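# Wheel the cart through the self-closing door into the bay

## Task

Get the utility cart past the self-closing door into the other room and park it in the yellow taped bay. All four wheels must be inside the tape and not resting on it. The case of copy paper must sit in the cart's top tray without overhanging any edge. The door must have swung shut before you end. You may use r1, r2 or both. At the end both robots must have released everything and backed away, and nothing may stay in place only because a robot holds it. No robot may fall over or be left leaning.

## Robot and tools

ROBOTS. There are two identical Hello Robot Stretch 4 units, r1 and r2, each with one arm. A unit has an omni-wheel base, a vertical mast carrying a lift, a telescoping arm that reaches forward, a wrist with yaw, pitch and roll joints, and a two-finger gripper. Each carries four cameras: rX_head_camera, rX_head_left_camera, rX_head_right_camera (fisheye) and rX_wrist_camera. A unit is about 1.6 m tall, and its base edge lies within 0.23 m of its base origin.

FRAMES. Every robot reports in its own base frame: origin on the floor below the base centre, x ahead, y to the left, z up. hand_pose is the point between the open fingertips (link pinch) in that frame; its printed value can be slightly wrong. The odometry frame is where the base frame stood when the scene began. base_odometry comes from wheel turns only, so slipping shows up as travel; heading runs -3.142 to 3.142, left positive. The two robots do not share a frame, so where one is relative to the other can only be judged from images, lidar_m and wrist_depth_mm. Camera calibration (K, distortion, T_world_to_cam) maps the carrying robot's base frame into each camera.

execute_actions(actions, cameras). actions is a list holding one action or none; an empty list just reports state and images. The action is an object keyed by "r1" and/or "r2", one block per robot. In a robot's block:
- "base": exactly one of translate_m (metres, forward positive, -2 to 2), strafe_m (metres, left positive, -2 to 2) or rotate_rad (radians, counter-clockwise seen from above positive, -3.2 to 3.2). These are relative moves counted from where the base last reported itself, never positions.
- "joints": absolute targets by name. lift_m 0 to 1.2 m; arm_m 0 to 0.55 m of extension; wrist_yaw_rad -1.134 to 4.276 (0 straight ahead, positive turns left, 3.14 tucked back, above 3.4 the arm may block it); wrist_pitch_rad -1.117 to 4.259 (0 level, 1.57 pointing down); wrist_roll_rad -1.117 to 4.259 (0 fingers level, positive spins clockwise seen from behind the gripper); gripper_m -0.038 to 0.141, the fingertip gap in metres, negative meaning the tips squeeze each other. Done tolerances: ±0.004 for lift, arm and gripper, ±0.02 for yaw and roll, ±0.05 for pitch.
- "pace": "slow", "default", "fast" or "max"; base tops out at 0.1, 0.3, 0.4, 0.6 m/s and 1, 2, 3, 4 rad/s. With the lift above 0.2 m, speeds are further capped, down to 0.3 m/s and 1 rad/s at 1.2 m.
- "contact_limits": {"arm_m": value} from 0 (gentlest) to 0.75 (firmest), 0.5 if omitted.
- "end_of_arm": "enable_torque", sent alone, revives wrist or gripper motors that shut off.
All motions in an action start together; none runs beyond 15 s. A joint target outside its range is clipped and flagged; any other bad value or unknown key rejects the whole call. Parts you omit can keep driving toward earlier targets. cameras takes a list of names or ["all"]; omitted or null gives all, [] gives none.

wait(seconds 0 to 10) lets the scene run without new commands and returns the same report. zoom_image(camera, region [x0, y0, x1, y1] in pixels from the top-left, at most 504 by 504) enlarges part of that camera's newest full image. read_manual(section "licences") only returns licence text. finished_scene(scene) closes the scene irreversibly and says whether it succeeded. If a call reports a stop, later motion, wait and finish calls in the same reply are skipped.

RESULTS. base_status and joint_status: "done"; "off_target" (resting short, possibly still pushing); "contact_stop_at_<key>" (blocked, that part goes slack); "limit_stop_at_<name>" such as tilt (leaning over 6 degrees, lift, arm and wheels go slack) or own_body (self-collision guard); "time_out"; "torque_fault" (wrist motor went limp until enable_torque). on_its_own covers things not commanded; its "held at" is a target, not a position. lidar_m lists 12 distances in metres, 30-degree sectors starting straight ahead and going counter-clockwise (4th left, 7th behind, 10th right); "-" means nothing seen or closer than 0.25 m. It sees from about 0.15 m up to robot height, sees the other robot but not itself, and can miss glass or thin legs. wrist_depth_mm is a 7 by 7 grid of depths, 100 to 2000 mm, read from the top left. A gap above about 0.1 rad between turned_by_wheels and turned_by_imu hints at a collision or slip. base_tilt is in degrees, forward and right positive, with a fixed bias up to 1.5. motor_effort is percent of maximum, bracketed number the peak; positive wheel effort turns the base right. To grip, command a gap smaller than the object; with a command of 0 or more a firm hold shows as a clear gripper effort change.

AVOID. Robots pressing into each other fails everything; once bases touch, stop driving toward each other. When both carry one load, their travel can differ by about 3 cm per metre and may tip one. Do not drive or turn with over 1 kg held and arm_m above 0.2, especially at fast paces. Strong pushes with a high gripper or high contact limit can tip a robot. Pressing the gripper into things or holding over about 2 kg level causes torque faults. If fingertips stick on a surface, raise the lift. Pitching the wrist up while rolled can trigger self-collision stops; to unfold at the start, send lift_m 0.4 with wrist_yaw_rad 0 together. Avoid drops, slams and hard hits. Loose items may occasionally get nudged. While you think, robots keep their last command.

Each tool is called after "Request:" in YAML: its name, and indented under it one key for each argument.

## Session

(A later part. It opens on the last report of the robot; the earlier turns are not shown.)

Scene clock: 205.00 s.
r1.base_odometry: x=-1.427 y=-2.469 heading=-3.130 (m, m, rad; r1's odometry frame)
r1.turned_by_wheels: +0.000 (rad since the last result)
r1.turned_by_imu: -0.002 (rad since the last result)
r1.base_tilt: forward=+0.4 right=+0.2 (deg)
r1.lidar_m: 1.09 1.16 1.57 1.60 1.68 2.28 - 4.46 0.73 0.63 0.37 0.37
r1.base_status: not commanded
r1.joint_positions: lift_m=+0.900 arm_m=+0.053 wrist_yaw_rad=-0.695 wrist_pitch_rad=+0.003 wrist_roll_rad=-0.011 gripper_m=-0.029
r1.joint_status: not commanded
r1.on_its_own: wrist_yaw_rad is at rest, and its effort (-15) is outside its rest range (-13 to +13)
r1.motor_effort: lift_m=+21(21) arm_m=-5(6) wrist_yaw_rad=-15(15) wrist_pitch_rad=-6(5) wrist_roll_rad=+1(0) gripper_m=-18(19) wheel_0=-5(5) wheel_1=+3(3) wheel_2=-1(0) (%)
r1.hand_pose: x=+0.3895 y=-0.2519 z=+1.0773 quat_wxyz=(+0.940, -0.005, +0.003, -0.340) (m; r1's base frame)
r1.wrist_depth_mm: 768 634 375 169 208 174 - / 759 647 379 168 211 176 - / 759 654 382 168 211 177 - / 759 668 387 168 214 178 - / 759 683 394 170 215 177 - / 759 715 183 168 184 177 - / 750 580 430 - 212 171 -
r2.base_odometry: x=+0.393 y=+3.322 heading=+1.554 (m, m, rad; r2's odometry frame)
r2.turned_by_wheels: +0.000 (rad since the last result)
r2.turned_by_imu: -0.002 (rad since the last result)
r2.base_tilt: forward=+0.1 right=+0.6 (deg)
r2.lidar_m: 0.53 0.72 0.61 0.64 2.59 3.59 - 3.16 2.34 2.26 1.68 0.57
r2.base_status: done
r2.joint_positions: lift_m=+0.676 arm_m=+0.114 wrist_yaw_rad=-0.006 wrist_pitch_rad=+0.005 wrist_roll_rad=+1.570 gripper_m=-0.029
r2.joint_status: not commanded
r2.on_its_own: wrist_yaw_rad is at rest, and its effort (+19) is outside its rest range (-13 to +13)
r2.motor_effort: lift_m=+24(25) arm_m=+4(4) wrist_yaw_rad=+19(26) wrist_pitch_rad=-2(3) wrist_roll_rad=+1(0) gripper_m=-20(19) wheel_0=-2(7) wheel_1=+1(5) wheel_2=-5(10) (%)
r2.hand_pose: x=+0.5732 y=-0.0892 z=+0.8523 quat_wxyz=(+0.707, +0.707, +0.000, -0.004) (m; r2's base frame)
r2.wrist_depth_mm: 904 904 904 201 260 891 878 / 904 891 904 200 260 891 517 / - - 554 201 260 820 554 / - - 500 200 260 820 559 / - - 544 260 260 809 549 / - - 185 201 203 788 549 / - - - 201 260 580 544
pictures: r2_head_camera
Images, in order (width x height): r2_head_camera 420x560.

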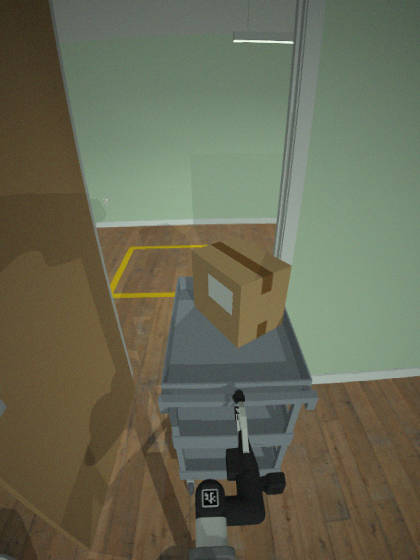

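Request:
execute_actions:
  actions:
    - {"r2":{"base":{"strafe_m":-0.27},"pace":"slow"}}
  cameras: []

Request:
execute_actions:
  actions:
    - {"r2":{"base":{"rotate_rad":0.18},"pace":"slow"}}
  cameras: []

Request:
execute_actions:
  actions:
    - {"r2":{"base":{"translate_m":0.3},"pace":"slow"}}
  cameras: ["r2_head_camera","r2_head_right_camera"]

Scene clock: 210.23 s.
r1.base_odometry: x=-1.427 y=-2.469 heading=-3.130 (m, m, rad; r1's odometry frame)
r1.turned_by_wheels: +0.000 (rad since the last result)
r1.turned_by_imu: -0.002 (rad since the last result)
r1.base_tilt: forward=+0.3 right=+0.2 (deg)
r1.lidar_m: 1.10 1.15 1.59 1.60 1.67 2.30 - 4.47 3.26 0.89 0.35 0.38
r1.base_status: not commanded
r1.joint_positions: lift_m=+0.900 arm_m=+0.053 wrist_yaw_rad=-0.695 wrist_pitch_rad=+0.003 wrist_roll_rad=-0.011 gripper_m=-0.029
r1.joint_status: not commanded
r1.on_its_own: wrist_yaw_rad is at rest, and its effort (-14) is outside its rest range (-13 to +13)
r1.motor_effort: lift_m=+21(21) arm_m=-5(5) wrist_yaw_rad=-14(14) wrist_pitch_rad=-6(6) wrist_roll_rad=+0(0) gripper_m=-18(19) wheel_0=-5(5) wheel_1=+3(3) wheel_2=+0(0) (%)
r1.hand_pose: x=+0.3895 y=-0.2519 z=+1.0773 quat_wxyz=(+0.940, -0.005, +0.003, -0.340) (m; r1's base frame)
r1.wrist_depth_mm: 768 634 370 168 208 174 - / 759 640 377 168 210 176 - / 768 654 384 168 211 177 - / 759 668 387 168 213 178 - / 759 683 394 170 216 177 - / 759 715 183 167 183 177 904 / 750 574 436 - 211 171 -
r2.base_odometry: x=+0.663 y=+3.318 heading=+1.555 (m, m, rad; r2's odometry frame)
r2.turned_by_wheels: +0.001 (rad since the last result)
r2.turned_by_imu: +0.005 (rad since the last result)
r2.base_tilt: forward=+0.3 right=+0.5 (deg)
r2.lidar_m: 0.47 0.49 0.87 0.91 2.88 4.00 - 2.79 2.05 1.98 1.66 0.59
r2.base_status: done
r2.joint_positions: lift_m=+0.676 arm_m=+0.114 wrist_yaw_rad=+0.011 wrist_pitch_rad=+0.006 wrist_roll_rad=+1.570 gripper_m=-0.029
r2.joint_status: not commanded
r2.on_its_own: wrist_yaw_rad is at rest, and its effort (-31) is outside its rest range (-13 to +13)
r2.motor_effort: lift_m=+25(25) arm_m=+4(4) wrist_yaw_rad=-31(31) wrist_pitch_rad=-4(3) wrist_roll_rad=+0(1) gripper_m=-23(20) wheel_0=+4(9) wheel_1=+0(4) wheel_2=+6(8) (%)
r2.hand_pose: x=+0.5747 y=-0.0842 z=+0.8522 quat_wxyz=(+0.707, +0.707, +0.006, +0.002) (m; r2's base frame)
r2.wrist_depth_mm: 878 878 878 293 866 854 854 / 878 878 866 320 338 347 343 / 891 878 891 303 317 878 500 / 878 878 647 287 293 778 554 / - - 535 270 277 820 554 / - - 186 201 204 798 544 / - - 549 193 243 647 549
pictures: none
No camera images: the call's "cameras" was empty. Leave "cameras" out to get every camera's image.

Scene clock: 211.37 s.
r1.base_odometry: x=-1.427 y=-2.469 heading=-3.130 (m, m, rad; r1's odometry frame)
r1.turned_by_wheels: +0.000 (rad since the last result)
r1.turned_by_imu: +0.000 (rad since the last result)
r1.base_tilt: forward=+0.3 right=+0.2 (deg)
r1.lidar_m: 1.12 1.16 1.60 1.60 1.67 2.27 - 4.45 3.24 0.91 0.37 0.38
r1.base_status: not commanded
r1.joint_positions: lift_m=+0.900 arm_m=+0.053 wrist_yaw_rad=-0.695 wrist_pitch_rad=+0.003 wrist_roll_rad=-0.011 gripper_m=-0.029
r1.joint_status: not commanded
r1.on_its_own: wrist_yaw_rad is at rest, and its effort (-15) is outside its rest range (-13 to +13)
r1.motor_effort: lift_m=+21(21) arm_m=-5(5) wrist_yaw_rad=-15(16) wrist_pitch_rad=-5(5) wrist_roll_rad=+0(0) gripper_m=-16(18) wheel_0=-5(5) wheel_1=+3(3) wheel_2=+0(0) (%)
r1.hand_pose: x=+0.3895 y=-0.2519 z=+1.0773 quat_wxyz=(+0.940, -0.005, +0.003, -0.340) (m; r1's base frame)
r1.wrist_depth_mm: 768 634 373 169 207 174 - / 768 640 377 168 210 176 - / 759 661 384 168 212 177 - / 759 668 392 168 214 178 - / 759 699 394 170 216 177 - / 759 715 183 168 183 177 - / 759 580 433 - 211 172 -
r2.base_odometry: x=+0.663 y=+3.318 heading=+1.734 (m, m, rad; r2's odometry frame)
r2.turned_by_wheels: +0.180 (rad since the last result)
r2.turned_by_imu: +0.184 (rad since the last result)
r2.base_tilt: forward=+0.3 right=+0.5 (deg)
r2.lidar_m: 0.53 0.93 0.86 0.92 3.09 4.65 - 2.39 2.01 1.98 1.43 0.57
r2.base_status: done
r2.joint_positions: lift_m=+0.676 arm_m=+0.114 wrist_yaw_rad=-0.002 wrist_pitch_rad=+0.006 wrist_roll_rad=+1.570 gripper_m=-0.029
r2.joint_status: not commanded
r2.motor_effort: lift_m=+25(25) arm_m=+4(4) wrist_yaw_rad=+8(60) wrist_pitch_rad=-3(3) wrist_roll_rad=+2(1) gripper_m=-16(22) wheel_0=-1(13) wheel_1=-1(6) wheel_2=-3(13) (%)
r2.hand_pose: x=+0.5735 y=-0.0881 z=+0.8523 quat_wxyz=(+0.707, +0.707, +0.001, -0.003) (m; r2's base frame)
r2.wrist_depth_mm: 820 809 809 212 274 286 290 / 842 831 831 210 271 820 544 / - - 580 208 268 788 559 / - - 517 206 266 820 559 / - - 500 262 263 820 554 / - - 185 200 204 798 549 / - - - 200 256 640 544
pictures: none
No camera images: the call's "cameras" was empty. Leave "cameras" out to get every camera's image.

Scene clock: 215.63 s.
r1.base_odometry: x=-1.427 y=-2.469 heading=-3.130 (m, m, rad; r1's odometry frame)
r1.turned_by_wheels: +0.000 (rad since the last result)
r1.turned_by_imu: -0.002 (rad since the last result)
r1.base_tilt: forward=+0.4 right=+0.2 (deg)
r1.lidar_m: 1.10 1.16 1.58 1.59 1.66 2.29 - 4.46 3.25 0.88 0.37 0.38
r1.base_status: not commanded
r1.joint_positions: lift_m=+0.900 arm_m=+0.053 wrist_yaw_rad=-0.695 wrist_pitch_rad=+0.003 wrist_roll_rad=-0.011 gripper_m=-0.029
r1.joint_status: not commanded
r1.on_its_own: wrist_yaw_rad is at rest, and its effort (-16) is outside its rest range (-13 to +13)
r1.motor_effort: lift_m=+21(21) arm_m=-6(5) wrist_yaw_rad=-16(14) wrist_pitch_rad=-6(6) wrist_roll_rad=+0(2) gripper_m=-18(17) wheel_0=-5(5) wheel_1=+3(3) wheel_2=+0(0) (%)
r1.hand_pose: x=+0.3895 y=-0.2519 z=+1.0773 quat_wxyz=(+0.940, -0.005, +0.003, -0.340) (m; r1's base frame)
r1.wrist_depth_mm: 768 634 375 169 208 174 - / 768 640 379 169 211 176 - / 759 654 384 168 211 177 - / 768 668 389 168 214 178 - / 759 683 392 169 215 177 - / 759 723 183 168 184 177 - / 750 585 436 - 211 172 -
r2.base_odometry: x=+0.614 y=+3.614 heading=+1.735 (m, m, rad; r2's odometry frame)
r2.turned_by_wheels: +0.000 (rad since the last result)
r2.turned_by_imu: +0.001 (rad since the last result)
r2.base_tilt: forward=+0.2 right=+0.5 (deg)
r2.lidar_m: 0.52 0.86 0.73 0.86 3.01 4.91 - 2.48 2.06 2.05 1.08 0.55
r2.base_status: done
r2.joint_positions: lift_m=+0.676 arm_m=+0.114 wrist_yaw_rad=+0.000 wrist_pitch_rad=+0.005 wrist_roll_rad=+1.570 gripper_m=-0.030
r2.joint_status: not commanded
r2.motor_effort: lift_m=+24(25) arm_m=+4(4) wrist_yaw_rad=+0(24) wrist_pitch_rad=-2(2) wrist_roll_rad=+0(0) gripper_m=-17(19) wheel_0=+5(7) wheel_1=+2(4) wheel_2=-2(13) (%)
r2.hand_pose: x=+0.5737 y=-0.0874 z=+0.8523 quat_wxyz=(+0.707, +0.707, +0.002, -0.002) (m; r2's base frame)
r2.wrist_depth_mm: 525 525 521 208 268 289 291 / 530 530 525 206 266 521 512 / - - 569 205 264 759 559 / - - 508 263 264 820 554 / - - 508 260 262 820 559 / - - 186 200 204 809 544 / - - - 200 257 621 539
pictures: r2_head_camera, r2_head_right_camera
Images, in order (width x height): r2_head_camera 420x560, r2_head_right_camera 420x672.

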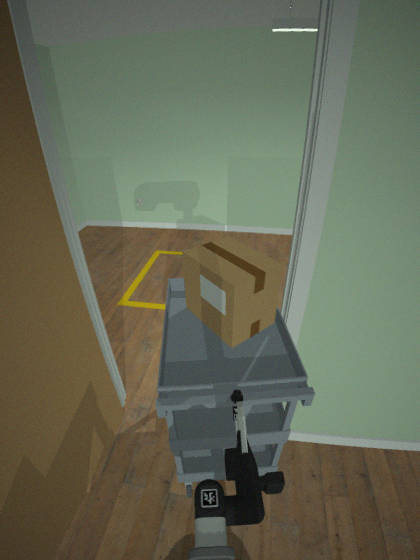

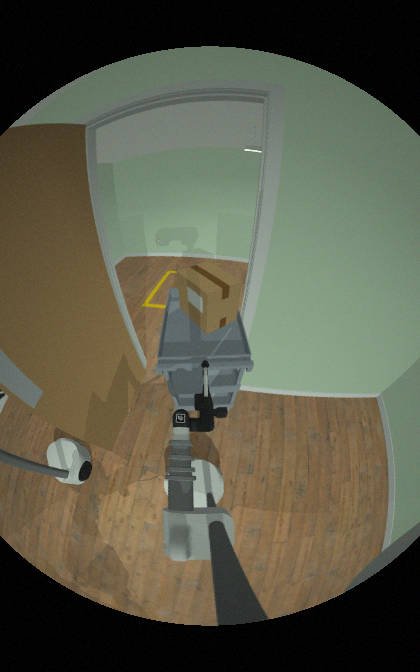

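Request:
execute_actions:
  actions:
    - {"r2":{"base":{"strafe_m":0.07},"pace":"slow"}}
  cameras: []

Request:
execute_actions:
  actions:
    - {"r2":{"base":{"translate_m":0.5},"pace":"slow"}}
  cameras: ["r2_head_camera","r2_head_right_camera"]

Scene clock: 217.93 s.
r1.base_odometry: x=-1.427 y=-2.469 heading=-3.130 (m, m, rad; r1's odometry frame)
r1.turned_by_wheels: +0.000 (rad since the last result)
r1.turned_by_imu: -0.001 (rad since the last result)
r1.base_tilt: forward=+0.3 right=+0.1 (deg)
r1.lidar_m: 1.10 1.17 1.59 1.60 1.67 2.28 - 4.48 3.25 0.79 0.36 0.38
r1.base_status: not commanded
r1.joint_positions: lift_m=+0.900 arm_m=+0.053 wrist_yaw_rad=-0.695 wrist_pitch_rad=+0.003 wrist_roll_rad=-0.011 gripper_m=-0.029
r1.joint_status: not commanded
r1.on_its_own: wrist_yaw_rad is at rest, and its effort (-16) is outside its rest range (-13 to +13)
r1.motor_effort: lift_m=+21(21) arm_m=-5(5) wrist_yaw_rad=-16(14) wrist_pitch_rad=-5(6) wrist_roll_rad=+0(1) gripper_m=-17(19) wheel_0=-5(5) wheel_1=+3(3) wheel_2=-1(1) (%)
r1.hand_pose: x=+0.3895 y=-0.2519 z=+1.0773 quat_wxyz=(+0.940, -0.005, +0.003, -0.340) (m; r1's base frame)
r1.wrist_depth_mm: 778 634 377 169 208 174 - / 768 640 379 168 209 175 - / 768 654 382 168 211 177 - / 759 668 387 168 213 178 - / 759 691 397 169 215 177 - / 759 723 183 167 184 177 - / 759 580 433 - 211 171 -
r2.base_odometry: x=+0.545 y=+3.602 heading=+1.734 (m, m, rad; r2's odometry frame)
r2.turned_by_wheels: +0.000 (rad since the last result)
r2.turned_by_imu: +0.000 (rad since the last result)
r2.base_tilt: forward=+0.3 right=+0.6 (deg)
r2.lidar_m: 0.51 0.76 0.66 0.79 2.96 4.78 - 2.55 2.12 2.09 1.12 0.54
r2.base_status: done
r2.joint_positions: lift_m=+0.676 arm_m=+0.114 wrist_yaw_rad=-0.007 wrist_pitch_rad=+0.005 wrist_roll_rad=+1.570 gripper_m=-0.029
r2.joint_status: not commanded
r2.on_its_own: wrist_yaw_rad is at rest, and its effort (+21) is outside its rest range (-13 to +13)
r2.motor_effort: lift_m=+24(25) arm_m=+4(4) wrist_yaw_rad=+21(30) wrist_pitch_rad=-2(3) wrist_roll_rad=+0(0) gripper_m=-22(21) wheel_0=-5(11) wheel_1=+1(3) wheel_2=-2(4) (%)
r2.hand_pose: x=+0.5730 y=-0.0895 z=+0.8523 quat_wxyz=(+0.707, +0.707, -0.001, -0.004) (m; r2's base frame)
r2.wrist_depth_mm: 535 530 530 194 253 525 525 / - - 585 196 254 741 530 / - - 535 197 256 820 559 / - - 488 198 257 820 559 / - - 574 200 260 820 554 / - - 185 200 185 759 544 / - - - 202 264 554 544
pictures: none
No camera images: the call's "cameras" was empty. Leave "cameras" out to get every camera's image.

Scene clock: 224.20 s.
r1.base_odometry: x=-1.427 y=-2.469 heading=-3.130 (m, m, rad; r1's odometry frame)
r1.turned_by_wheels: +0.000 (rad since the last result)
r1.turned_by_imu: -0.002 (rad since the last result)
r1.base_tilt: forward=+0.3 right=+0.1 (deg)
r1.lidar_m: 1.11 1.16 1.60 1.60 1.67 2.30 - 4.47 3.23 3.11 0.38 0.37
r1.base_status: not commanded
r1.joint_positions: lift_m=+0.900 arm_m=+0.053 wrist_yaw_rad=-0.695 wrist_pitch_rad=+0.003 wrist_roll_rad=-0.011 gripper_m=-0.029
r1.joint_status: not commanded
r1.on_its_own: wrist_yaw_rad is at rest, and its effort (-16) is outside its rest range (-13 to +13)
r1.motor_effort: lift_m=+21(21) arm_m=-5(5) wrist_yaw_rad=-16(17) wrist_pitch_rad=-6(5) wrist_roll_rad=-1(1) gripper_m=-19(22) wheel_0=-5(5) wheel_1=+3(3) wheel_2=+0(0) (%)
r1.hand_pose: x=+0.3895 y=-0.2519 z=+1.0773 quat_wxyz=(+0.940, -0.005, +0.003, -0.340) (m; r1's base frame)
r1.wrist_depth_mm: 778 634 375 168 208 174 - / 759 647 375 169 210 176 - / 778 647 382 168 212 177 - / 768 668 389 167 213 178 - / 768 683 394 169 216 177 - / 759 715 183 167 183 177 - / 759 580 436 - 211 172 -
r2.base_odometry: x=+0.464 y=+4.096 heading=+1.735 (m, m, rad; r2's odometry frame)
r2.turned_by_wheels: +0.000 (rad since the last result)
r2.turned_by_imu: +0.002 (rad since the last result)
r2.base_tilt: forward=+0.2 right=+0.6 (deg)
r2.lidar_m: 0.54 0.62 0.53 0.53 0.61 4.56 - 2.68 2.21 0.99 0.50 0.53
r2.base_status: done
r2.joint_positions: lift_m=+0.676 arm_m=+0.114 wrist_yaw_rad=-0.001 wrist_pitch_rad=+0.005 wrist_roll_rad=+1.570 gripper_m=-0.029
r2.joint_status: not commanded
r2.motor_effort: lift_m=+25(24) arm_m=+4(4) wrist_yaw_rad=+4(24) wrist_pitch_rad=-1(3) wrist_roll_rad=+0(1) gripper_m=-17(20) wheel_0=+4(7) wheel_1=+3(4) wheel_2=-4(6) (%)
r2.hand_pose: x=+0.5736 y=-0.0877 z=+0.8523 quat_wxyz=(+0.707, +0.707, +0.002, -0.002) (m; r2's base frame)
r2.wrist_depth_mm: - - - 190 247 1863 1229 / - - 580 192 251 1661 525 / - - 525 195 253 820 559 / - - 488 196 256 820 554 / - - 597 199 258 809 554 / - - 185 200 204 750 549 / - - - 202 265 554 535
pictures: r2_head_camera, r2_head_right_camera
Images, in order (width x height): r2_head_camera 420x560, r2_head_right_camera 420x672.

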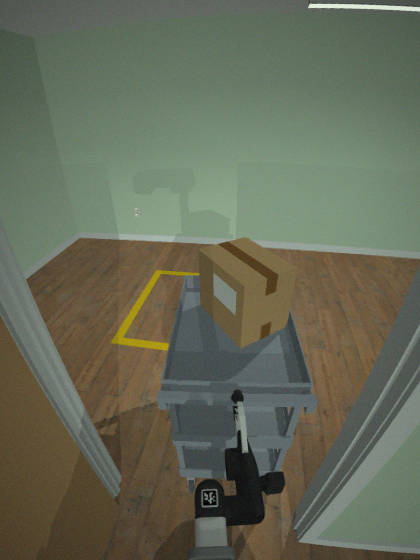

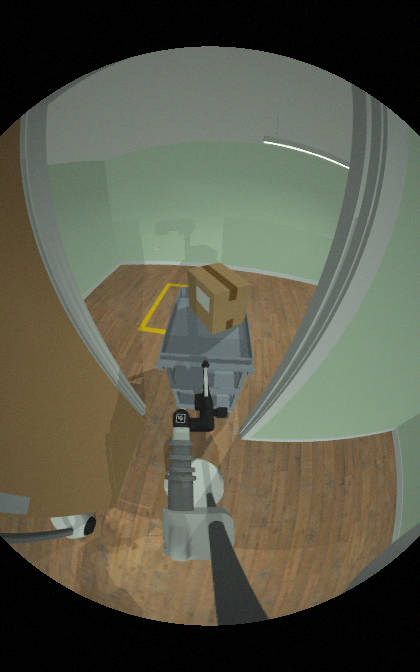

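Request:
execute_actions:
  actions:
    - {"r2":{"base":{"translate_m":0.85},"pace":"slow"}}
  cameras: ["r2_head_left_camera","r2_head_right_camera","r2_wrist_camera"]

action 0: r2: "base": translate_m = 0.85 would last too long for one action: at the pace "slow" translate_m can be at most 0.766 in either direction: name a faster pace, or command the rest in another action

Request:
execute_actions:
  actions:
    - {"r2":{"base":{"translate_m":0.76},"pace":"slow"}}
  cameras: ["r2_head_camera","r2_head_right_camera"]

Scene clock: 234.37 s.
r1.base_odometry: x=-1.427 y=-2.469 heading=-3.130 (m, m, rad; r1's odometry frame)
r1.turned_by_wheels: +0.000 (rad since the last result)
r1.turned_by_imu: -0.004 (rad since the last result)
r1.base_tilt: forward=+0.4 right=+0.2 (deg)
r1.lidar_m: 1.11 1.17 1.60 1.60 1.67 2.29 - 4.49 3.23 3.12 0.38 0.38
r1.base_status: not commanded
r1.joint_positions: lift_m=+0.900 arm_m=+0.053 wrist_yaw_rad=-0.695 wrist_pitch_rad=+0.003 wrist_roll_rad=-0.011 gripper_m=-0.029
r1.joint_status: not commanded
r1.on_its_own: wrist_yaw_rad is at rest, and its effort (-15) is outside its rest range (-13 to +13)
r1.motor_effort: lift_m=+21(21) arm_m=-5(5) wrist_yaw_rad=-15(16) wrist_pitch_rad=-6(5) wrist_roll_rad=+1(1) gripper_m=-19(19) wheel_0=-5(5) wheel_1=+3(3) wheel_2=+0(0) (%)
r1.hand_pose: x=+0.3895 y=-0.2519 z=+1.0773 quat_wxyz=(+0.940, -0.005, +0.003, -0.340) (m; r1's base frame)
r1.wrist_depth_mm: 759 640 373 169 208 174 - / 778 640 377 168 209 175 - / 768 654 382 168 212 177 - / 768 668 392 168 213 177 - / 768 683 392 169 215 177 - / 768 715 183 167 184 177 - / 750 580 436 - 211 171 -
r2.base_odometry: x=+0.340 y=+4.845 heading=+1.735 (m, m, rad; r2's odometry frame)
r2.turned_by_wheels: +0.000 (rad since the last result)
r2.turned_by_imu: +0.003 (rad since the last result)
r2.base_tilt: forward=+0.2 right=+0.5 (deg)
r2.lidar_m: 0.54 2.83 2.36 0.43 0.45 0.72 - 0.52 0.45 2.37 2.67 0.55
r2.base_status: done
r2.joint_positions: lift_m=+0.676 arm_m=+0.114 wrist_yaw_rad=-0.001 wrist_pitch_rad=+0.005 wrist_roll_rad=+1.570 gripper_m=-0.029
r2.joint_status: not commanded
r2.motor_effort: lift_m=+24(25) arm_m=+4(4) wrist_yaw_rad=+5(8) wrist_pitch_rad=-2(2) wrist_roll_rad=+0(1) gripper_m=-20(21) wheel_0=+3(5) wheel_1=+1(6) wheel_2=-2(9) (%)
r2.hand_pose: x=+0.5736 y=-0.0877 z=+0.8523 quat_wxyz=(+0.707, +0.707, +0.002, -0.002) (m; r2's base frame)
r2.wrist_depth_mm: - - - 189 247 1863 1229 / - - 580 191 250 1618 525 / - - 525 194 252 820 554 / - - 488 196 256 820 559 / - - 609 199 259 820 554 / - - 185 200 203 750 549 / - - - 202 265 549 530
pictures: r2_head_camera, r2_head_right_camera
Images, in order (width x height): r2_head_camera 420x560, r2_head_right_camera 420x672.

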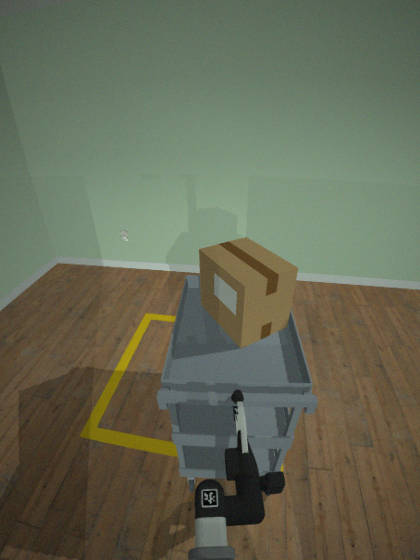

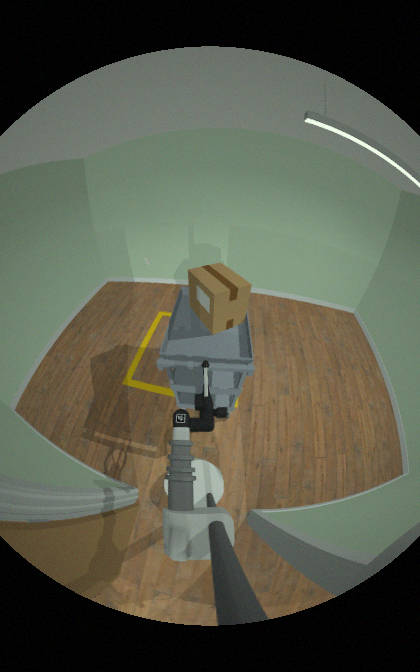

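Request:
execute_actions:
  actions:
    - {"r2":{"base":{"translate_m":0.43},"pace":"slow"},"r1":{"base":{"strafe_m":-0.27},"joints":{"arm_m":0.056},"pace":"slow"}}
  cameras: []

Request:
execute_actions:
  actions:
    - {"r2":{"base":{"strafe_m":0.1},"pace":"slow"},"r1":{"base":{"strafe_m":-0.1},"joints":{"arm_m":0.095},"pace":"slow"}}
  cameras: []

Request:
execute_actions:
  actions:
    - {"r2":{"joints":{"gripper_m":0.1}},"r1":{"base":{"strafe_m":-0.1},"joints":{"arm_m":0.143},"pace":"slow"}}
  cameras: []

Request:
execute_actions:
  actions:
    - {"r2":{"base":{"translate_m":-0.1},"joints":{"arm_m":0}},"r1":{"base":{"strafe_m":-0.2},"joints":{"arm_m":0.3},"pace":"slow"}}
  cameras: []

Request:
execute_actions:
  actions:
    - {"r2":{"base":{"strafe_m":-0.6}},"r1":{"base":{"strafe_m":-0.085},"joints":{"arm_m":0.41},"pace":"slow"}}
  cameras: ["r2_head_camera"]

Request:
execute_actions:
  actions:
    - {"r1":{"base":{"strafe_m":-0.055},"joints":{"arm_m":0.53},"pace":"slow"}}
  cameras: ["r1_wrist_camera"]

Scene clock: 241.60 s.
r1.base_odometry: x=-1.430 y=-2.199 heading=-3.129 (m, m, rad; r1's odometry frame)
r1.turned_by_wheels: +0.001 (rad since the last result)
r1.turned_by_imu: -0.002 (rad since the last result)
r1.base_tilt: forward=+0.4 right=+0.2 (deg)
r1.lidar_m: 0.71 1.16 1.57 1.86 1.97 2.66 - 4.08 2.95 2.84 0.44 0.38
r1.base_status: done
r1.joint_positions: lift_m=+0.900 arm_m=+0.056 wrist_yaw_rad=-0.681 wrist_pitch_rad=+0.003 wrist_roll_rad=-0.011 gripper_m=-0.029
r1.joint_status: all done
r1.on_its_own: wrist_yaw_rad is at rest, and its effort (-53) is outside its rest range (-13 to +13)
r1.motor_effort: lift_m=+21(21) arm_m=+0(9) wrist_yaw_rad=-53(54) wrist_pitch_rad=-7(7) wrist_roll_rad=+1(1) gripper_m=-21(21) wheel_0=+6(8) wheel_1=-2(8) wheel_2=+7(7) (%)
r1.hand_pose: x=+0.3959 y=-0.2496 z=+1.0772 quat_wxyz=(+0.943, -0.005, +0.003, -0.334) (m; r1's base frame)
r1.wrist_depth_mm: 459 357 290 230 213 - - / 459 359 291 232 214 - - / 462 359 294 176 216 - - / 473 364 296 173 218 - - / 480 368 298 172 218 - - / 484 375 181 171 206 - - / 496 345 312 - 216 - -
r2.base_odometry: x=+0.270 y=+5.269 heading=+1.735 (m, m, rad; r2's odometry frame)
r2.turned_by_wheels: +0.000 (rad since the last result)
r2.turned_by_imu: +0.003 (rad since the last result)
r2.base_tilt: forward=+0.3 right=+0.6 (deg)
r2.lidar_m: 0.54 2.46 2.26 1.35 0.71 0.68 1.46 0.78 1.09 2.45 2.64 0.55
r2.base_status: done
r2.joint_positions: lift_m=+0.676 arm_m=+0.114 wrist_yaw_rad=-0.001 wrist_pitch_rad=+0.005 wrist_roll_rad=+1.570 gripper_m=-0.029
r2.joint_status: not commanded
r2.motor_effort: lift_m=+25(24) arm_m=+4(4) wrist_yaw_rad=+3(7) wrist_pitch_rad=-2(3) wrist_roll_rad=+0(1) gripper_m=-15(20) wheel_0=+3(6) wheel_1=+2(4) wheel_2=-1(9) (%)
r2.hand_pose: x=+0.5736 y=-0.0877 z=+0.8523 quat_wxyz=(+0.707, +0.707, +0.002, -0.002) (m; r2's base frame)
r2.wrist_depth_mm: 1808 1808 1756 189 246 1756 1255 / 1863 1863 574 191 249 1661 530 / 1921 1863 525 193 252 820 559 / 1921 1983 488 196 255 820 559 / - - 609 199 259 820 554 / - - 185 200 204 741 549 / - - - 202 266 544 530
pictures: none
No camera images: the call's "cameras" was empty. Leave "cameras" out to get every camera's image.

Scene clock: 243.73 s.
r1.base_odometry: x=-1.431 y=-2.100 heading=-3.129 (m, m, rad; r1's odometry frame)
r1.turned_by_wheels: +0.000 (rad since the last result)
r1.turned_by_imu: -0.001 (rad since the last result)
r1.base_tilt: forward=+0.3 right=+0.2 (deg)
r1.lidar_m: 0.65 1.17 1.60 1.97 2.08 2.80 - 3.95 2.87 2.75 1.60 0.41
r1.base_status: done
r1.joint_positions: lift_m=+0.900 arm_m=+0.094 wrist_yaw_rad=-0.695 wrist_pitch_rad=+0.003 wrist_roll_rad=-0.011 gripper_m=-0.029
r1.joint_status: all done
r1.on_its_own: wrist_yaw_rad is at rest, and its effort (-18) is outside its rest range (-13 to +13)
r1.motor_effort: lift_m=+21(21) arm_m=+5(7) wrist_yaw_rad=-18(56) wrist_pitch_rad=-7(7) wrist_roll_rad=-1(0) gripper_m=-22(22) wheel_0=+4(8) wheel_1=-3(4) wheel_2=-1(5) (%)
r1.hand_pose: x=+0.4308 y=-0.2518 z=+1.0772 quat_wxyz=(+0.940, -0.005, +0.003, -0.340) (m; r1's base frame)
r1.wrist_depth_mm: 355 310 274 170 222 - - / 359 312 276 169 223 - - / 364 314 277 168 225 - - / 366 317 278 168 226 - - / 368 319 279 168 227 - - / 375 324 184 168 184 - - / 377 306 289 - 226 - -
r2.base_odometry: x=+0.171 y=+5.253 heading=+1.734 (m, m, rad; r2's odometry frame)
r2.turned_by_wheels: -0.001 (rad since the last result)
r2.turned_by_imu: -0.001 (rad since the last result)
r2.base_tilt: forward=+0.2 right=+0.6 (deg)
r2.lidar_m: 0.56 2.49 2.18 1.34 0.69 0.60 1.01 0.83 1.04 2.55 2.69 0.54
r2.base_status: done
r2.joint_positions: lift_m=+0.676 arm_m=+0.114 wrist_yaw_rad=-0.007 wrist_pitch_rad=+0.005 wrist_roll_rad=+1.570 gripper_m=-0.029
r2.joint_status: not commanded
r2.on_its_own: wrist_yaw_rad is at rest, and its effort (+21) is outside its rest range (-13 to +13)
r2.motor_effort: lift_m=+25(24) arm_m=+4(4) wrist_yaw_rad=+21(34) wrist_pitch_rad=-2(3) wrist_roll_rad=+0(0) gripper_m=-23(23) wheel_0=-5(11) wheel_1=-2(4) wheel_2=-1(4) (%)
r2.hand_pose: x=+0.5731 y=-0.0894 z=+0.8523 quat_wxyz=(+0.707, +0.707, -0.001, -0.004) (m; r2's base frame)
r2.wrist_depth_mm: 1808 1808 1808 171 224 1756 525 / 1863 1863 517 177 233 778 554 / 1921 1921 484 183 240 831 554 / 1983 - 504 189 249 820 554 / - - 1983 196 256 798 554 / - - 184 199 185 741 554 / - - - 205 277 539 496
pictures: none
No camera images: the call's "cameras" was empty. Leave "cameras" out to get every camera's image.

Scene clock: 245.87 s.
r1.base_odometry: x=-1.432 y=-2.000 heading=-3.130 (m, m, rad; r1's odometry frame)
r1.turned_by_wheels: +0.000 (rad since the last result)
r1.turned_by_imu: -0.002 (rad since the last result)
r1.base_tilt: forward=+0.4 right=+0.2 (deg)
r1.lidar_m: 0.66 1.16 1.59 2.07 2.17 2.93 - 3.79 2.75 2.64 1.63 0.47
r1.base_status: done
r1.joint_positions: lift_m=+0.900 arm_m=+0.142 wrist_yaw_rad=-0.698 wrist_pitch_rad=+0.003 wrist_roll_rad=-0.011 gripper_m=-0.029
r1.joint_status: all done
r1.motor_effort: lift_m=+21(21) arm_m=+5(10) wrist_yaw_rad=-7(29) wrist_pitch_rad=-6(7) wrist_roll_rad=-1(0) gripper_m=-17(17) wheel_0=+2(10) wheel_1=-3(5) wheel_2=-3(3) (%)
r1.hand_pose: x=+0.4779 y=-0.2523 z=+1.0772 quat_wxyz=(+0.940, -0.005, +0.003, -0.342) (m; r1's base frame)
r1.wrist_depth_mm: 304 282 260 168 230 - - / 307 283 262 168 230 - - / 307 283 264 167 231 - - / 309 286 265 167 233 - - / 310 289 267 169 233 - - / 312 289 183 167 183 - - / 315 282 271 - 234 - -
r2.base_odometry: x=+0.171 y=+5.253 heading=+1.735 (m, m, rad; r2's odometry frame)
r2.turned_by_wheels: +0.000 (rad since the last result)
r2.turned_by_imu: +0.001 (rad since the last result)
r2.base_tilt: forward=+0.3 right=+0.5 (deg)
r2.lidar_m: 0.57 2.48 2.17 1.31 0.69 0.60 0.92 0.84 1.04 2.55 2.69 0.54
r2.base_status: not commanded
r2.joint_positions: lift_m=+0.676 arm_m=+0.114 wrist_yaw_rad=+0.000 wrist_pitch_rad=+0.006 wrist_roll_rad=+1.570 gripper_m=+0.100
r2.joint_status: all done
r2.motor_effort: lift_m=+25(24) arm_m=+4(4) wrist_yaw_rad=+3(22) wrist_pitch_rad=-3(4) wrist_roll_rad=+1(1) gripper_m=+0(22) wheel_0=-1(5) wheel_1=-1(2) wheel_2=-1(1) (%)
r2.hand_pose: x=+0.5736 y=-0.0876 z=+0.8522 quat_wxyz=(+0.707, +0.707, +0.002, -0.002) (m; r2's base frame)
r2.wrist_depth_mm: 1863 1863 1808 177 229 1708 535 / 1921 1863 517 183 238 788 554 / 1983 1921 484 189 246 820 554 / 1983 1921 530 196 255 809 554 / - 1983 - 264 266 778 549 / - - 204 272 213 683 554 / - - - 143 289 1537 496
pictures: none
No camera images: the call's "cameras" was empty. Leave "cameras" out to get every camera's image.

Scene clock: 249.00 s.
r1.base_odometry: x=-1.434 y=-1.800 heading=-3.130 (m, m, rad; r1's odometry frame)
r1.turned_by_wheels: +0.000 (rad since the last result)
r1.turned_by_imu: -0.006 (rad since the last result)
r1.base_tilt: forward=+0.3 right=+0.2 (deg)
r1.lidar_m: 0.71 1.15 1.60 2.27 2.37 3.20 - 3.53 2.57 2.44 1.63 0.60
r1.base_status: done
r1.joint_positions: lift_m=+0.900 arm_m=+0.299 wrist_yaw_rad=-0.697 wrist_pitch_rad=+0.003 wrist_roll_rad=-0.011 gripper_m=-0.029
r1.joint_status: all done
r1.motor_effort: lift_m=+21(21) arm_m=+5(10) wrist_yaw_rad=-10(49) wrist_pitch_rad=-6(7) wrist_roll_rad=-1(1) gripper_m=-19(17) wheel_0=+4(8) wheel_1=-3(7) wheel_2=-2(13) (%)
r1.hand_pose: x=+0.6351 y=-0.2522 z=+1.0773 quat_wxyz=(+0.940, -0.005, +0.003, -0.341) (m; r1's base frame)
r1.wrist_depth_mm: 235 239 241 167 1255 1756 1921 / 236 240 242 167 251 1756 1983 / 237 240 244 167 252 1708 1983 / 237 241 244 168 252 1708 1983 / 237 241 245 169 252 1708 1983 / 238 243 184 167 182 1808 1983 / 239 241 245 - 253 1708 -
r2.base_odometry: x=+0.187 y=+5.154 heading=+1.735 (m, m, rad; r2's odometry frame)
r2.turned_by_wheels: +0.000 (rad since the last result)
r2.turned_by_imu: +0.001 (rad since the last result)
r2.base_tilt: forward=+0.2 right=+0.5 (deg)
r2.lidar_m: 0.65 2.61 2.17 1.10 0.59 0.53 0.72 0.75 0.88 2.54 2.78 0.64
r2.base_status: done
r2.joint_positions: lift_m=+0.676 arm_m=+0.001 wrist_yaw_rad=+0.000 wrist_pitch_rad=+0.006 wrist_roll_rad=+1.570 gripper_m=+0.100
r2.joint_status: all done
r2.motor_effort: lift_m=+25(25) arm_m=-8(8) wrist_yaw_rad=+1(2) wrist_pitch_rad=-5(5) wrist_roll_rad=+0(1) gripper_m=-1(4) wheel_0=-1(5) wheel_1=-1(4) wheel_2=+0(5) (%)
r2.hand_pose: x=+0.4608 y=-0.0874 z=+0.8520 quat_wxyz=(+0.707, +0.707, +0.002, -0.002) (m; r2's base frame)
r2.wrist_depth_mm: 1983 - - 1983 - 1863 1281 / - - - 442 439 668 439 / - - 732 455 - 820 455 / - - 798 473 1118 820 473 / - - - 492 - 809 488 / - - 204 517 213 699 504 / - - - 143 539 539 525
pictures: none
No camera images: the call's "cameras" was empty. Leave "cameras" out to get every camera's image.

Scene clock: 252.33 s.
r1.base_odometry: x=-1.435 y=-1.715 heading=-3.129 (m, m, rad; r1's odometry frame)
r1.turned_by_wheels: +0.000 (rad since the last result)
r1.turned_by_imu: +0.000 (rad since the last result)
r1.base_tilt: forward=+0.3 right=+0.2 (deg)
r1.lidar_m: 0.79 1.07 1.59 2.37 2.45 3.30 - 3.41 2.46 2.36 1.61 0.70
r1.base_status: done
r1.joint_positions: lift_m=+0.900 arm_m=+0.409 wrist_yaw_rad=-0.698 wrist_pitch_rad=+0.002 wrist_roll_rad=-0.011 gripper_m=-0.029
r1.joint_status: all done
r1.motor_effort: lift_m=+21(21) arm_m=+6(6) wrist_yaw_rad=-4(30) wrist_pitch_rad=-5(6) wrist_roll_rad=-1(1) gripper_m=-18(18) wheel_0=+4(10) wheel_1=-3(6) wheel_2=+4(3) (%)
r1.hand_pose: x=+0.7446 y=-0.2525 z=+1.0773 quat_wxyz=(+0.940, -0.005, +0.003, -0.342) (m; r1's base frame)
r1.wrist_depth_mm: 212 224 235 167 1042 1537 1863 / 213 224 235 167 1042 1537 1983 / 213 224 236 167 1042 1464 1863 / 214 224 237 169 1025 1464 1863 / 213 225 237 170 1025 1499 1921 / 214 225 184 168 183 1464 1983 / 213 220 236 - 1008 1464 1921
r2.base_odometry: x=+0.779 y=+5.252 heading=+1.735 (m, m, rad; r2's odometry frame)
r2.turned_by_wheels: +0.000 (rad since the last result)
r2.turned_by_imu: +0.000 (rad since the last result)
r2.base_tilt: forward=+0.3 right=+0.6 (deg)
r2.lidar_m: 0.86 0.66 1.02 1.36 1.00 0.98 0.59 0.66 1.08 1.94 2.17 2.19
r2.base_status: done
r2.joint_positions: lift_m=+0.676 arm_m=+0.001 wrist_yaw_rad=+0.000 wrist_pitch_rad=+0.006 wrist_roll_rad=+1.570 gripper_m=+0.100
r2.joint_status: not commanded
r2.motor_effort: lift_m=+24(25) arm_m=-8(8) wrist_yaw_rad=+2(1) wrist_pitch_rad=-5(5) wrist_roll_rad=+0(0) gripper_m=-2(3) wheel_0=-1(8) wheel_1=+0(8) wheel_2=+0(2) (%)
r2.hand_pose: x=+0.4608 y=-0.0874 z=+0.8521 quat_wxyz=(+0.707, +0.707, +0.002, -0.002) (m; r2's base frame)
r2.wrist_depth_mm: 1921 1921 1863 1921 1921 1863 1255 / 1983 1921 1921 1983 1983 1863 1255 / 1983 - - 1983 1983 1921 1281 / - - - 1983 - 1863 1255 / - - - - - 1863 1281 / - - 200 - 213 1025 1042 / - - - 143 - 976 1008
pictures: r2_head_camera
Images, in order (width x height): r2_head_camera 420x560.

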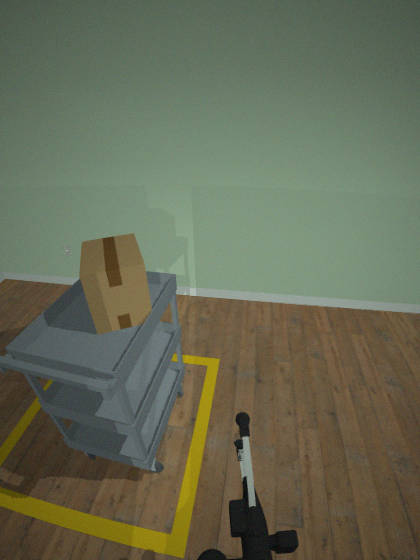

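Scene clock: 254.80 s.
r1.base_odometry: x=-1.436 y=-1.660 heading=-3.130 (m, m, rad; r1's odometry frame)
r1.turned_by_wheels: +0.000 (rad since the last result)
r1.turned_by_imu: -0.001 (rad since the last result)
r1.base_tilt: forward=+0.3 right=+0.1 (deg)
r1.lidar_m: 0.82 1.11 1.61 2.42 2.53 3.39 - 3.32 2.41 2.30 1.64 0.80
r1.base_status: done
r1.joint_positions: lift_m=+0.900 arm_m=+0.529 wrist_yaw_rad=-0.706 wrist_pitch_rad=+0.002 wrist_roll_rad=-0.011 gripper_m=-0.029
r1.joint_status: all done
r1.on_its_own: wrist_yaw_rad is at rest, and its effort (+15) is outside its rest range (-13 to +13)
r1.motor_effort: lift_m=+21(21) arm_m=+7(7) wrist_yaw_rad=+15(33) wrist_pitch_rad=-5(5) wrist_roll_rad=+0(1) gripper_m=-20(20) wheel_0=-2(10) wheel_1=-1(5) wheel_2=-3(4) (%)
r1.hand_pose: x=+0.8626 y=-0.2536 z=+1.0774 quat_wxyz=(+0.938, -0.005, +0.003, -0.345) (m; r1's base frame)
r1.wrist_depth_mm: 192 210 230 168 831 1229 1808 / 193 210 229 168 831 1205 1863 / 193 210 230 167 842 1229 1808 / 193 211 231 168 831 1182 1808 / 193 211 230 169 831 1205 1756 / 192 210 183 167 183 1182 1863 / 193 202 225 - 820 1205 1756
r2.base_odometry: x=+0.779 y=+5.252 heading=+1.735 (m, m, rad; r2's odometry frame)
r2.turned_by_wheels: +0.000 (rad since the last result)
r2.turned_by_imu: +0.001 (rad since the last result)
r2.base_tilt: forward=+0.2 right=+0.7 (deg)
r2.lidar_m: 0.87 0.65 1.02 1.38 0.95 0.89 0.59 0.65 1.07 1.94 2.20 2.20
r2.base_status: not commanded
r2.joint_positions: lift_m=+0.676 arm_m=+0.001 wrist_yaw_rad=+0.000 wrist_pitch_rad=+0.006 wrist_roll_rad=+1.570 gripper_m=+0.100
r2.joint_status: not commanded
r2.motor_effort: lift_m=+24(24) arm_m=-8(8) wrist_yaw_rad=+0(2) wrist_pitch_rad=-5(5) wrist_roll_rad=+0(0) gripper_m=-2(2) wheel_0=-1(1) wheel_1=+0(0) wheel_2=+0(0) (%)
r2.hand_pose: x=+0.4608 y=-0.0874 z=+0.8521 quat_wxyz=(+0.707, +0.707, +0.002, -0.002) (m; r2's base frame)
r2.wrist_depth_mm: 1921 1921 1921 1921 1863 1863 1229 / 1983 1921 1983 1983 1921 1863 1281 / 1983 - 1983 - 1983 1863 1255 / - - - - - 1863 1255 / - - - - - 1863 1255 / - - 204 - 213 1008 1042 / - - - 143 - 976 1008
pictures: r1_wrist_camera
camera_calibration (this result's frames):
r1_wrist_camera: T_world_to_cam=[[-0.674695, -0.737987, -0.0127137, 0.39997], [0.00308047, 0.0144093, -0.999891, 1.13464], [0.73809, -0.674661, -0.00744856, -0.568435], [0, 0, 0, 1]] pos_world=[0.685919, -0.104678, 1.13536]
Images, in order (width x height): r1_wrist_camera 616x392.

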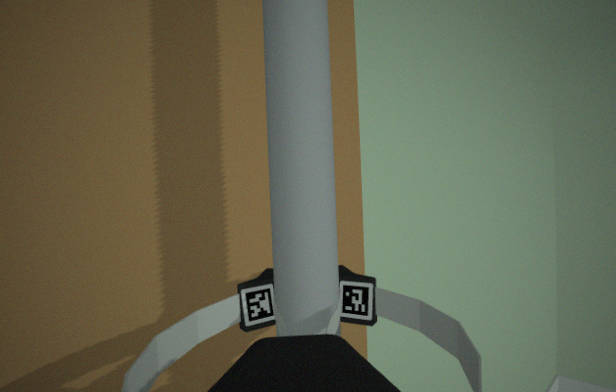

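Parked. Loosen the grip, drive the door shut, and slide off.

Request:
execute_actions:
  actions:
    - {"r1":{"base":{"translate_m":0.2},"joints":{"gripper_m":0.07},"pace":"slow"}}
  cameras: ["r1_wrist_camera"]

Request:
execute_actions:
  actions:
    - {"r1":{"base":{"strafe_m":0.08},"pace":"slow"}}
  cameras: []

Request:
execute_actions:
  actions:
    - {"r1":{"joints":{"arm_m":0.1},"pace":"fast"}}
  cameras: ["r1_head_camera"]

Scene clock: 258.90 s.
r1.base_odometry: x=-1.636 y=-1.662 heading=-3.132 (m, m, rad; r1's odometry frame)
r1.turned_by_wheels: -0.002 (rad since the last result)
r1.turned_by_imu: -0.022 (rad since the last result)
r1.base_tilt: forward=+0.4 right=+0.1 (deg)
r1.lidar_m: 0.87 0.94 1.29 2.42 2.51 3.35 - 3.38 2.41 2.29 1.35 0.84
r1.base_status: done
r1.joint_positions: lift_m=+0.900 arm_m=+0.529 wrist_yaw_rad=-0.706 wrist_pitch_rad=+0.002 wrist_roll_rad=-0.011 gripper_m=+0.070
r1.joint_status: all done
r1.on_its_own: wrist_yaw_rad is at rest, and its effort (+16) is outside its rest range (-13 to +13)
r1.motor_effort: lift_m=+21(21) arm_m=+6(7) wrist_yaw_rad=+16(43) wrist_pitch_rad=-6(6) wrist_roll_rad=+1(2) gripper_m=-2(19) wheel_0=-10(18) wheel_1=-3(7) wheel_2=-13(23) (%)
r1.hand_pose: x=+0.8627 y=-0.2536 z=+1.0773 quat_wxyz=(+0.938, -0.005, +0.003, -0.346) (m; r1's base frame)
r1.wrist_depth_mm: 175 199 234 200 496 750 1308 / 174 199 234 203 496 741 1336 / 175 200 234 258 492 732 1336 / 175 199 235 258 492 723 1336 / 174 199 228 257 492 715 1366 / 173 198 196 195 201 715 1255 / 173 189 224 - 488 715 1255
r2.base_odometry: x=+0.779 y=+5.252 heading=+1.735 (m, m, rad; r2's odometry frame)
r2.turned_by_wheels: +0.000 (rad since the last result)
r2.turned_by_imu: +0.001 (rad since the last result)
r2.base_tilt: forward=+0.1 right=+0.5 (deg)
r2.lidar_m: 0.86 0.65 1.00 1.36 0.85 0.73 0.58 0.66 1.08 1.94 2.20 2.18
r2.base_status: not commanded
r2.joint_positions: lift_m=+0.676 arm_m=+0.001 wrist_yaw_rad=+0.000 wrist_pitch_rad=+0.006 wrist_roll_rad=+1.570 gripper_m=+0.100
r2.joint_status: not commanded
r2.motor_effort: lift_m=+24(24) arm_m=-8(8) wrist_yaw_rad=+2(1) wrist_pitch_rad=-5(5) wrist_roll_rad=-1(0) gripper_m=+0(2) wheel_0=-1(1) wheel_1=+0(0) wheel_2=+0(0) (%)
r2.hand_pose: x=+0.4608 y=-0.0874 z=+0.8521 quat_wxyz=(+0.707, +0.707, +0.002, -0.002) (m; r2's base frame)
r2.wrist_depth_mm: 1863 1863 1921 1863 1921 1863 1255 / 1983 1921 1983 1983 1983 1921 1281 / - 1983 1983 1983 1983 1921 1255 / - - - - - 1863 1281 / - - - - - 1863 1281 / - - 204 - 213 1025 1025 / - - - 143 - 976 1025
pictures: r1_wrist_camera
camera_calibration (this result's frames):
r1_wrist_camera: T_world_to_cam=[[-0.674738, -0.737952, -0.0125097, 0.399861], [0.00284627, 0.0143476, -0.999893, 1.13478], [0.738052, -0.674701, -0.00758047, -0.568356], [0, 0, 0, 1]] pos_world=[0.686048, -0.104674, 1.13536]
Images, in order (width x height): r1_wrist_camera 616x392.

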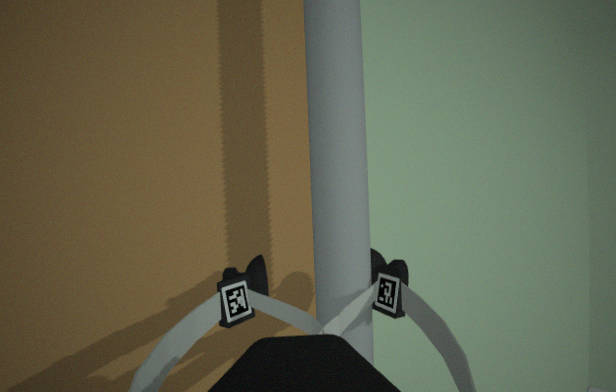

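Scene clock: 260.83 s.
r1.base_odometry: x=-1.635 y=-1.741 heading=-3.136 (m, m, rad; r1's odometry frame)
r1.turned_by_wheels: -0.004 (rad since the last result)
r1.turned_by_imu: -0.067 (rad since the last result)
r1.base_tilt: forward=+0.4 right=+0.2 (deg)
r1.lidar_m: 0.84 0.91 1.20 2.35 2.42 3.10 - 3.77 2.53 2.35 1.45 0.81
r1.base_status: done
r1.joint_positions: lift_m=+0.900 arm_m=+0.529 wrist_yaw_rad=-0.710 wrist_pitch_rad=+0.002 wrist_roll_rad=-0.011 gripper_m=+0.070
r1.joint_status: not commanded
r1.on_its_own: wrist_yaw_rad is at rest, and its effort (+26) is outside its rest range (-13 to +13)
r1.motor_effort: lift_m=+21(21) arm_m=+4(6) wrist_yaw_rad=+26(38) wrist_pitch_rad=-5(6) wrist_roll_rad=+2(1) gripper_m=-6(13) wheel_0=-27(28) wheel_1=-6(10) wheel_2=-18(18) (%)
r1.hand_pose: x=+0.8620 y=-0.2543 z=+1.0773 quat_wxyz=(+0.938, -0.005, +0.003, -0.348) (m; r1's base frame)
r1.wrist_depth_mm: 167 193 230 259 574 960 1808 / 167 193 231 259 559 931 1756 / 167 193 230 258 559 917 1756 / 167 193 229 258 549 904 1756 / 166 193 224 256 525 904 1756 / 166 191 198 198 196 891 1756 / 165 182 219 - 549 904 1756
r2.base_odometry: x=+0.779 y=+5.252 heading=+1.735 (m, m, rad; r2's odometry frame)
r2.turned_by_wheels: +0.000 (rad since the last result)
r2.turned_by_imu: +0.001 (rad since the last result)
r2.base_tilt: forward=+0.3 right=+0.6 (deg)
r2.lidar_m: 0.88 0.65 1.01 1.38 0.87 0.75 0.59 0.66 1.07 1.94 2.19 2.19
r2.base_status: not commanded
r2.joint_positions: lift_m=+0.676 arm_m=+0.001 wrist_yaw_rad=+0.000 wrist_pitch_rad=+0.006 wrist_roll_rad=+1.570 gripper_m=+0.100
r2.joint_status: not commanded
r2.motor_effort: lift_m=+24(24) arm_m=-8(8) wrist_yaw_rad=+2(1) wrist_pitch_rad=-5(5) wrist_roll_rad=+0(1) gripper_m=-2(2) wheel_0=-1(1) wheel_1=+1(0) wheel_2=+0(1) (%)
r2.hand_pose: x=+0.4608 y=-0.0874 z=+0.8521 quat_wxyz=(+0.707, +0.707, +0.002, -0.002) (m; r2's base frame)
r2.wrist_depth_mm: 1921 1921 1921 1921 1863 1863 1255 / 1921 1921 1921 1983 1921 1863 1281 / 1983 - - 1983 - 1863 1281 / - - - - - 1863 1255 / - - - - - 1808 1255 / - - 204 - 213 1008 1025 / - - - 143 - 976 1025
pictures: none
No camera images: the call's "cameras" was empty. Leave "cameras" out to get every camera's image.

Scene clock: 262.80 s.
r1.base_odometry: x=-1.635 y=-1.742 heading=-3.132 (m, m, rad; r1's odometry frame)
r1.turned_by_wheels: +0.004 (rad since the last result)
r1.turned_by_imu: +0.004 (rad since the last result)
r1.base_tilt: forward=+0.4 right=+0.2 (deg)
r1.lidar_m: 0.90 0.94 1.20 2.37 2.41 3.09 - 3.74 2.52 2.35 1.42 0.89
r1.base_status: not commanded
r1.joint_positions: lift_m=+0.900 arm_m=+0.101 wrist_yaw_rad=-0.700 wrist_pitch_rad=+0.003 wrist_roll_rad=-0.011 gripper_m=+0.070
r1.joint_status: all done
r1.motor_effort: lift_m=+21(21) arm_m=-6(8) wrist_yaw_rad=+0(32) wrist_pitch_rad=-6(6) wrist_roll_rad=+0(1) gripper_m=-3(6) wheel_0=-1(27) wheel_1=-1(6) wheel_2=+0(18) (%)
r1.hand_pose: x=+0.4362 y=-0.2528 z=+1.0773 quat_wxyz=(+0.939, -0.005, +0.003, -0.343) (m; r1's base frame)
r1.wrist_depth_mm: 574 668 820 1042 1464 1983 1921 / 574 668 831 1042 1397 - 1808 / 574 668 820 1025 1397 - 1808 / 569 676 798 1025 1397 - 1863 / 569 634 778 1025 1397 1983 1921 / 569 647 199 976 217 - 1921 / 559 627 768 - 1366 - 1921
r2.base_odometry: x=+0.779 y=+5.252 heading=+1.735 (m, m, rad; r2's odometry frame)
r2.turned_by_wheels: +0.000 (rad since the last result)
r2.turned_by_imu: +0.001 (rad since the last result)
r2.base_tilt: forward=+0.3 right=+0.5 (deg)
r2.lidar_m: 0.89 0.66 1.02 1.36 0.82 0.66 0.60 0.66 1.09 1.94 2.18 2.21
r2.base_status: not commanded
r2.joint_positions: lift_m=+0.676 arm_m=+0.001 wrist_yaw_rad=+0.000 wrist_pitch_rad=+0.006 wrist_roll_rad=+1.570 gripper_m=+0.100
r2.joint_status: not commanded
r2.motor_effort: lift_m=+23(24) arm_m=-8(8) wrist_yaw_rad=+1(2) wrist_pitch_rad=-5(5) wrist_roll_rad=+0(1) gripper_m=-5(3) wheel_0=-1(1) wheel_1=+0(0) wheel_2=+0(0) (%)
r2.hand_pose: x=+0.4608 y=-0.0874 z=+0.8521 quat_wxyz=(+0.707, +0.707, +0.002, -0.002) (m; r2's base frame)
r2.wrist_depth_mm: 1921 1921 1921 1921 1921 1863 1229 / 1983 1983 1983 1983 1921 1921 1255 / 1983 - 1983 1983 - 1863 1255 / - - - - - 1863 1255 / - - - - - 1863 1255 / - - 204 - 213 1008 1042 / - - - 143 - 991 1025
pictures: r1_head_camera
Images, in order (width x height): r1_head_camera 420x560.

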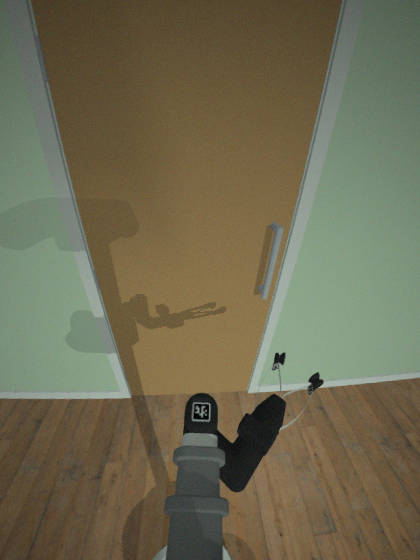

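Request:
finished_scene:
  scene: 1

The scene is finished: the task was done.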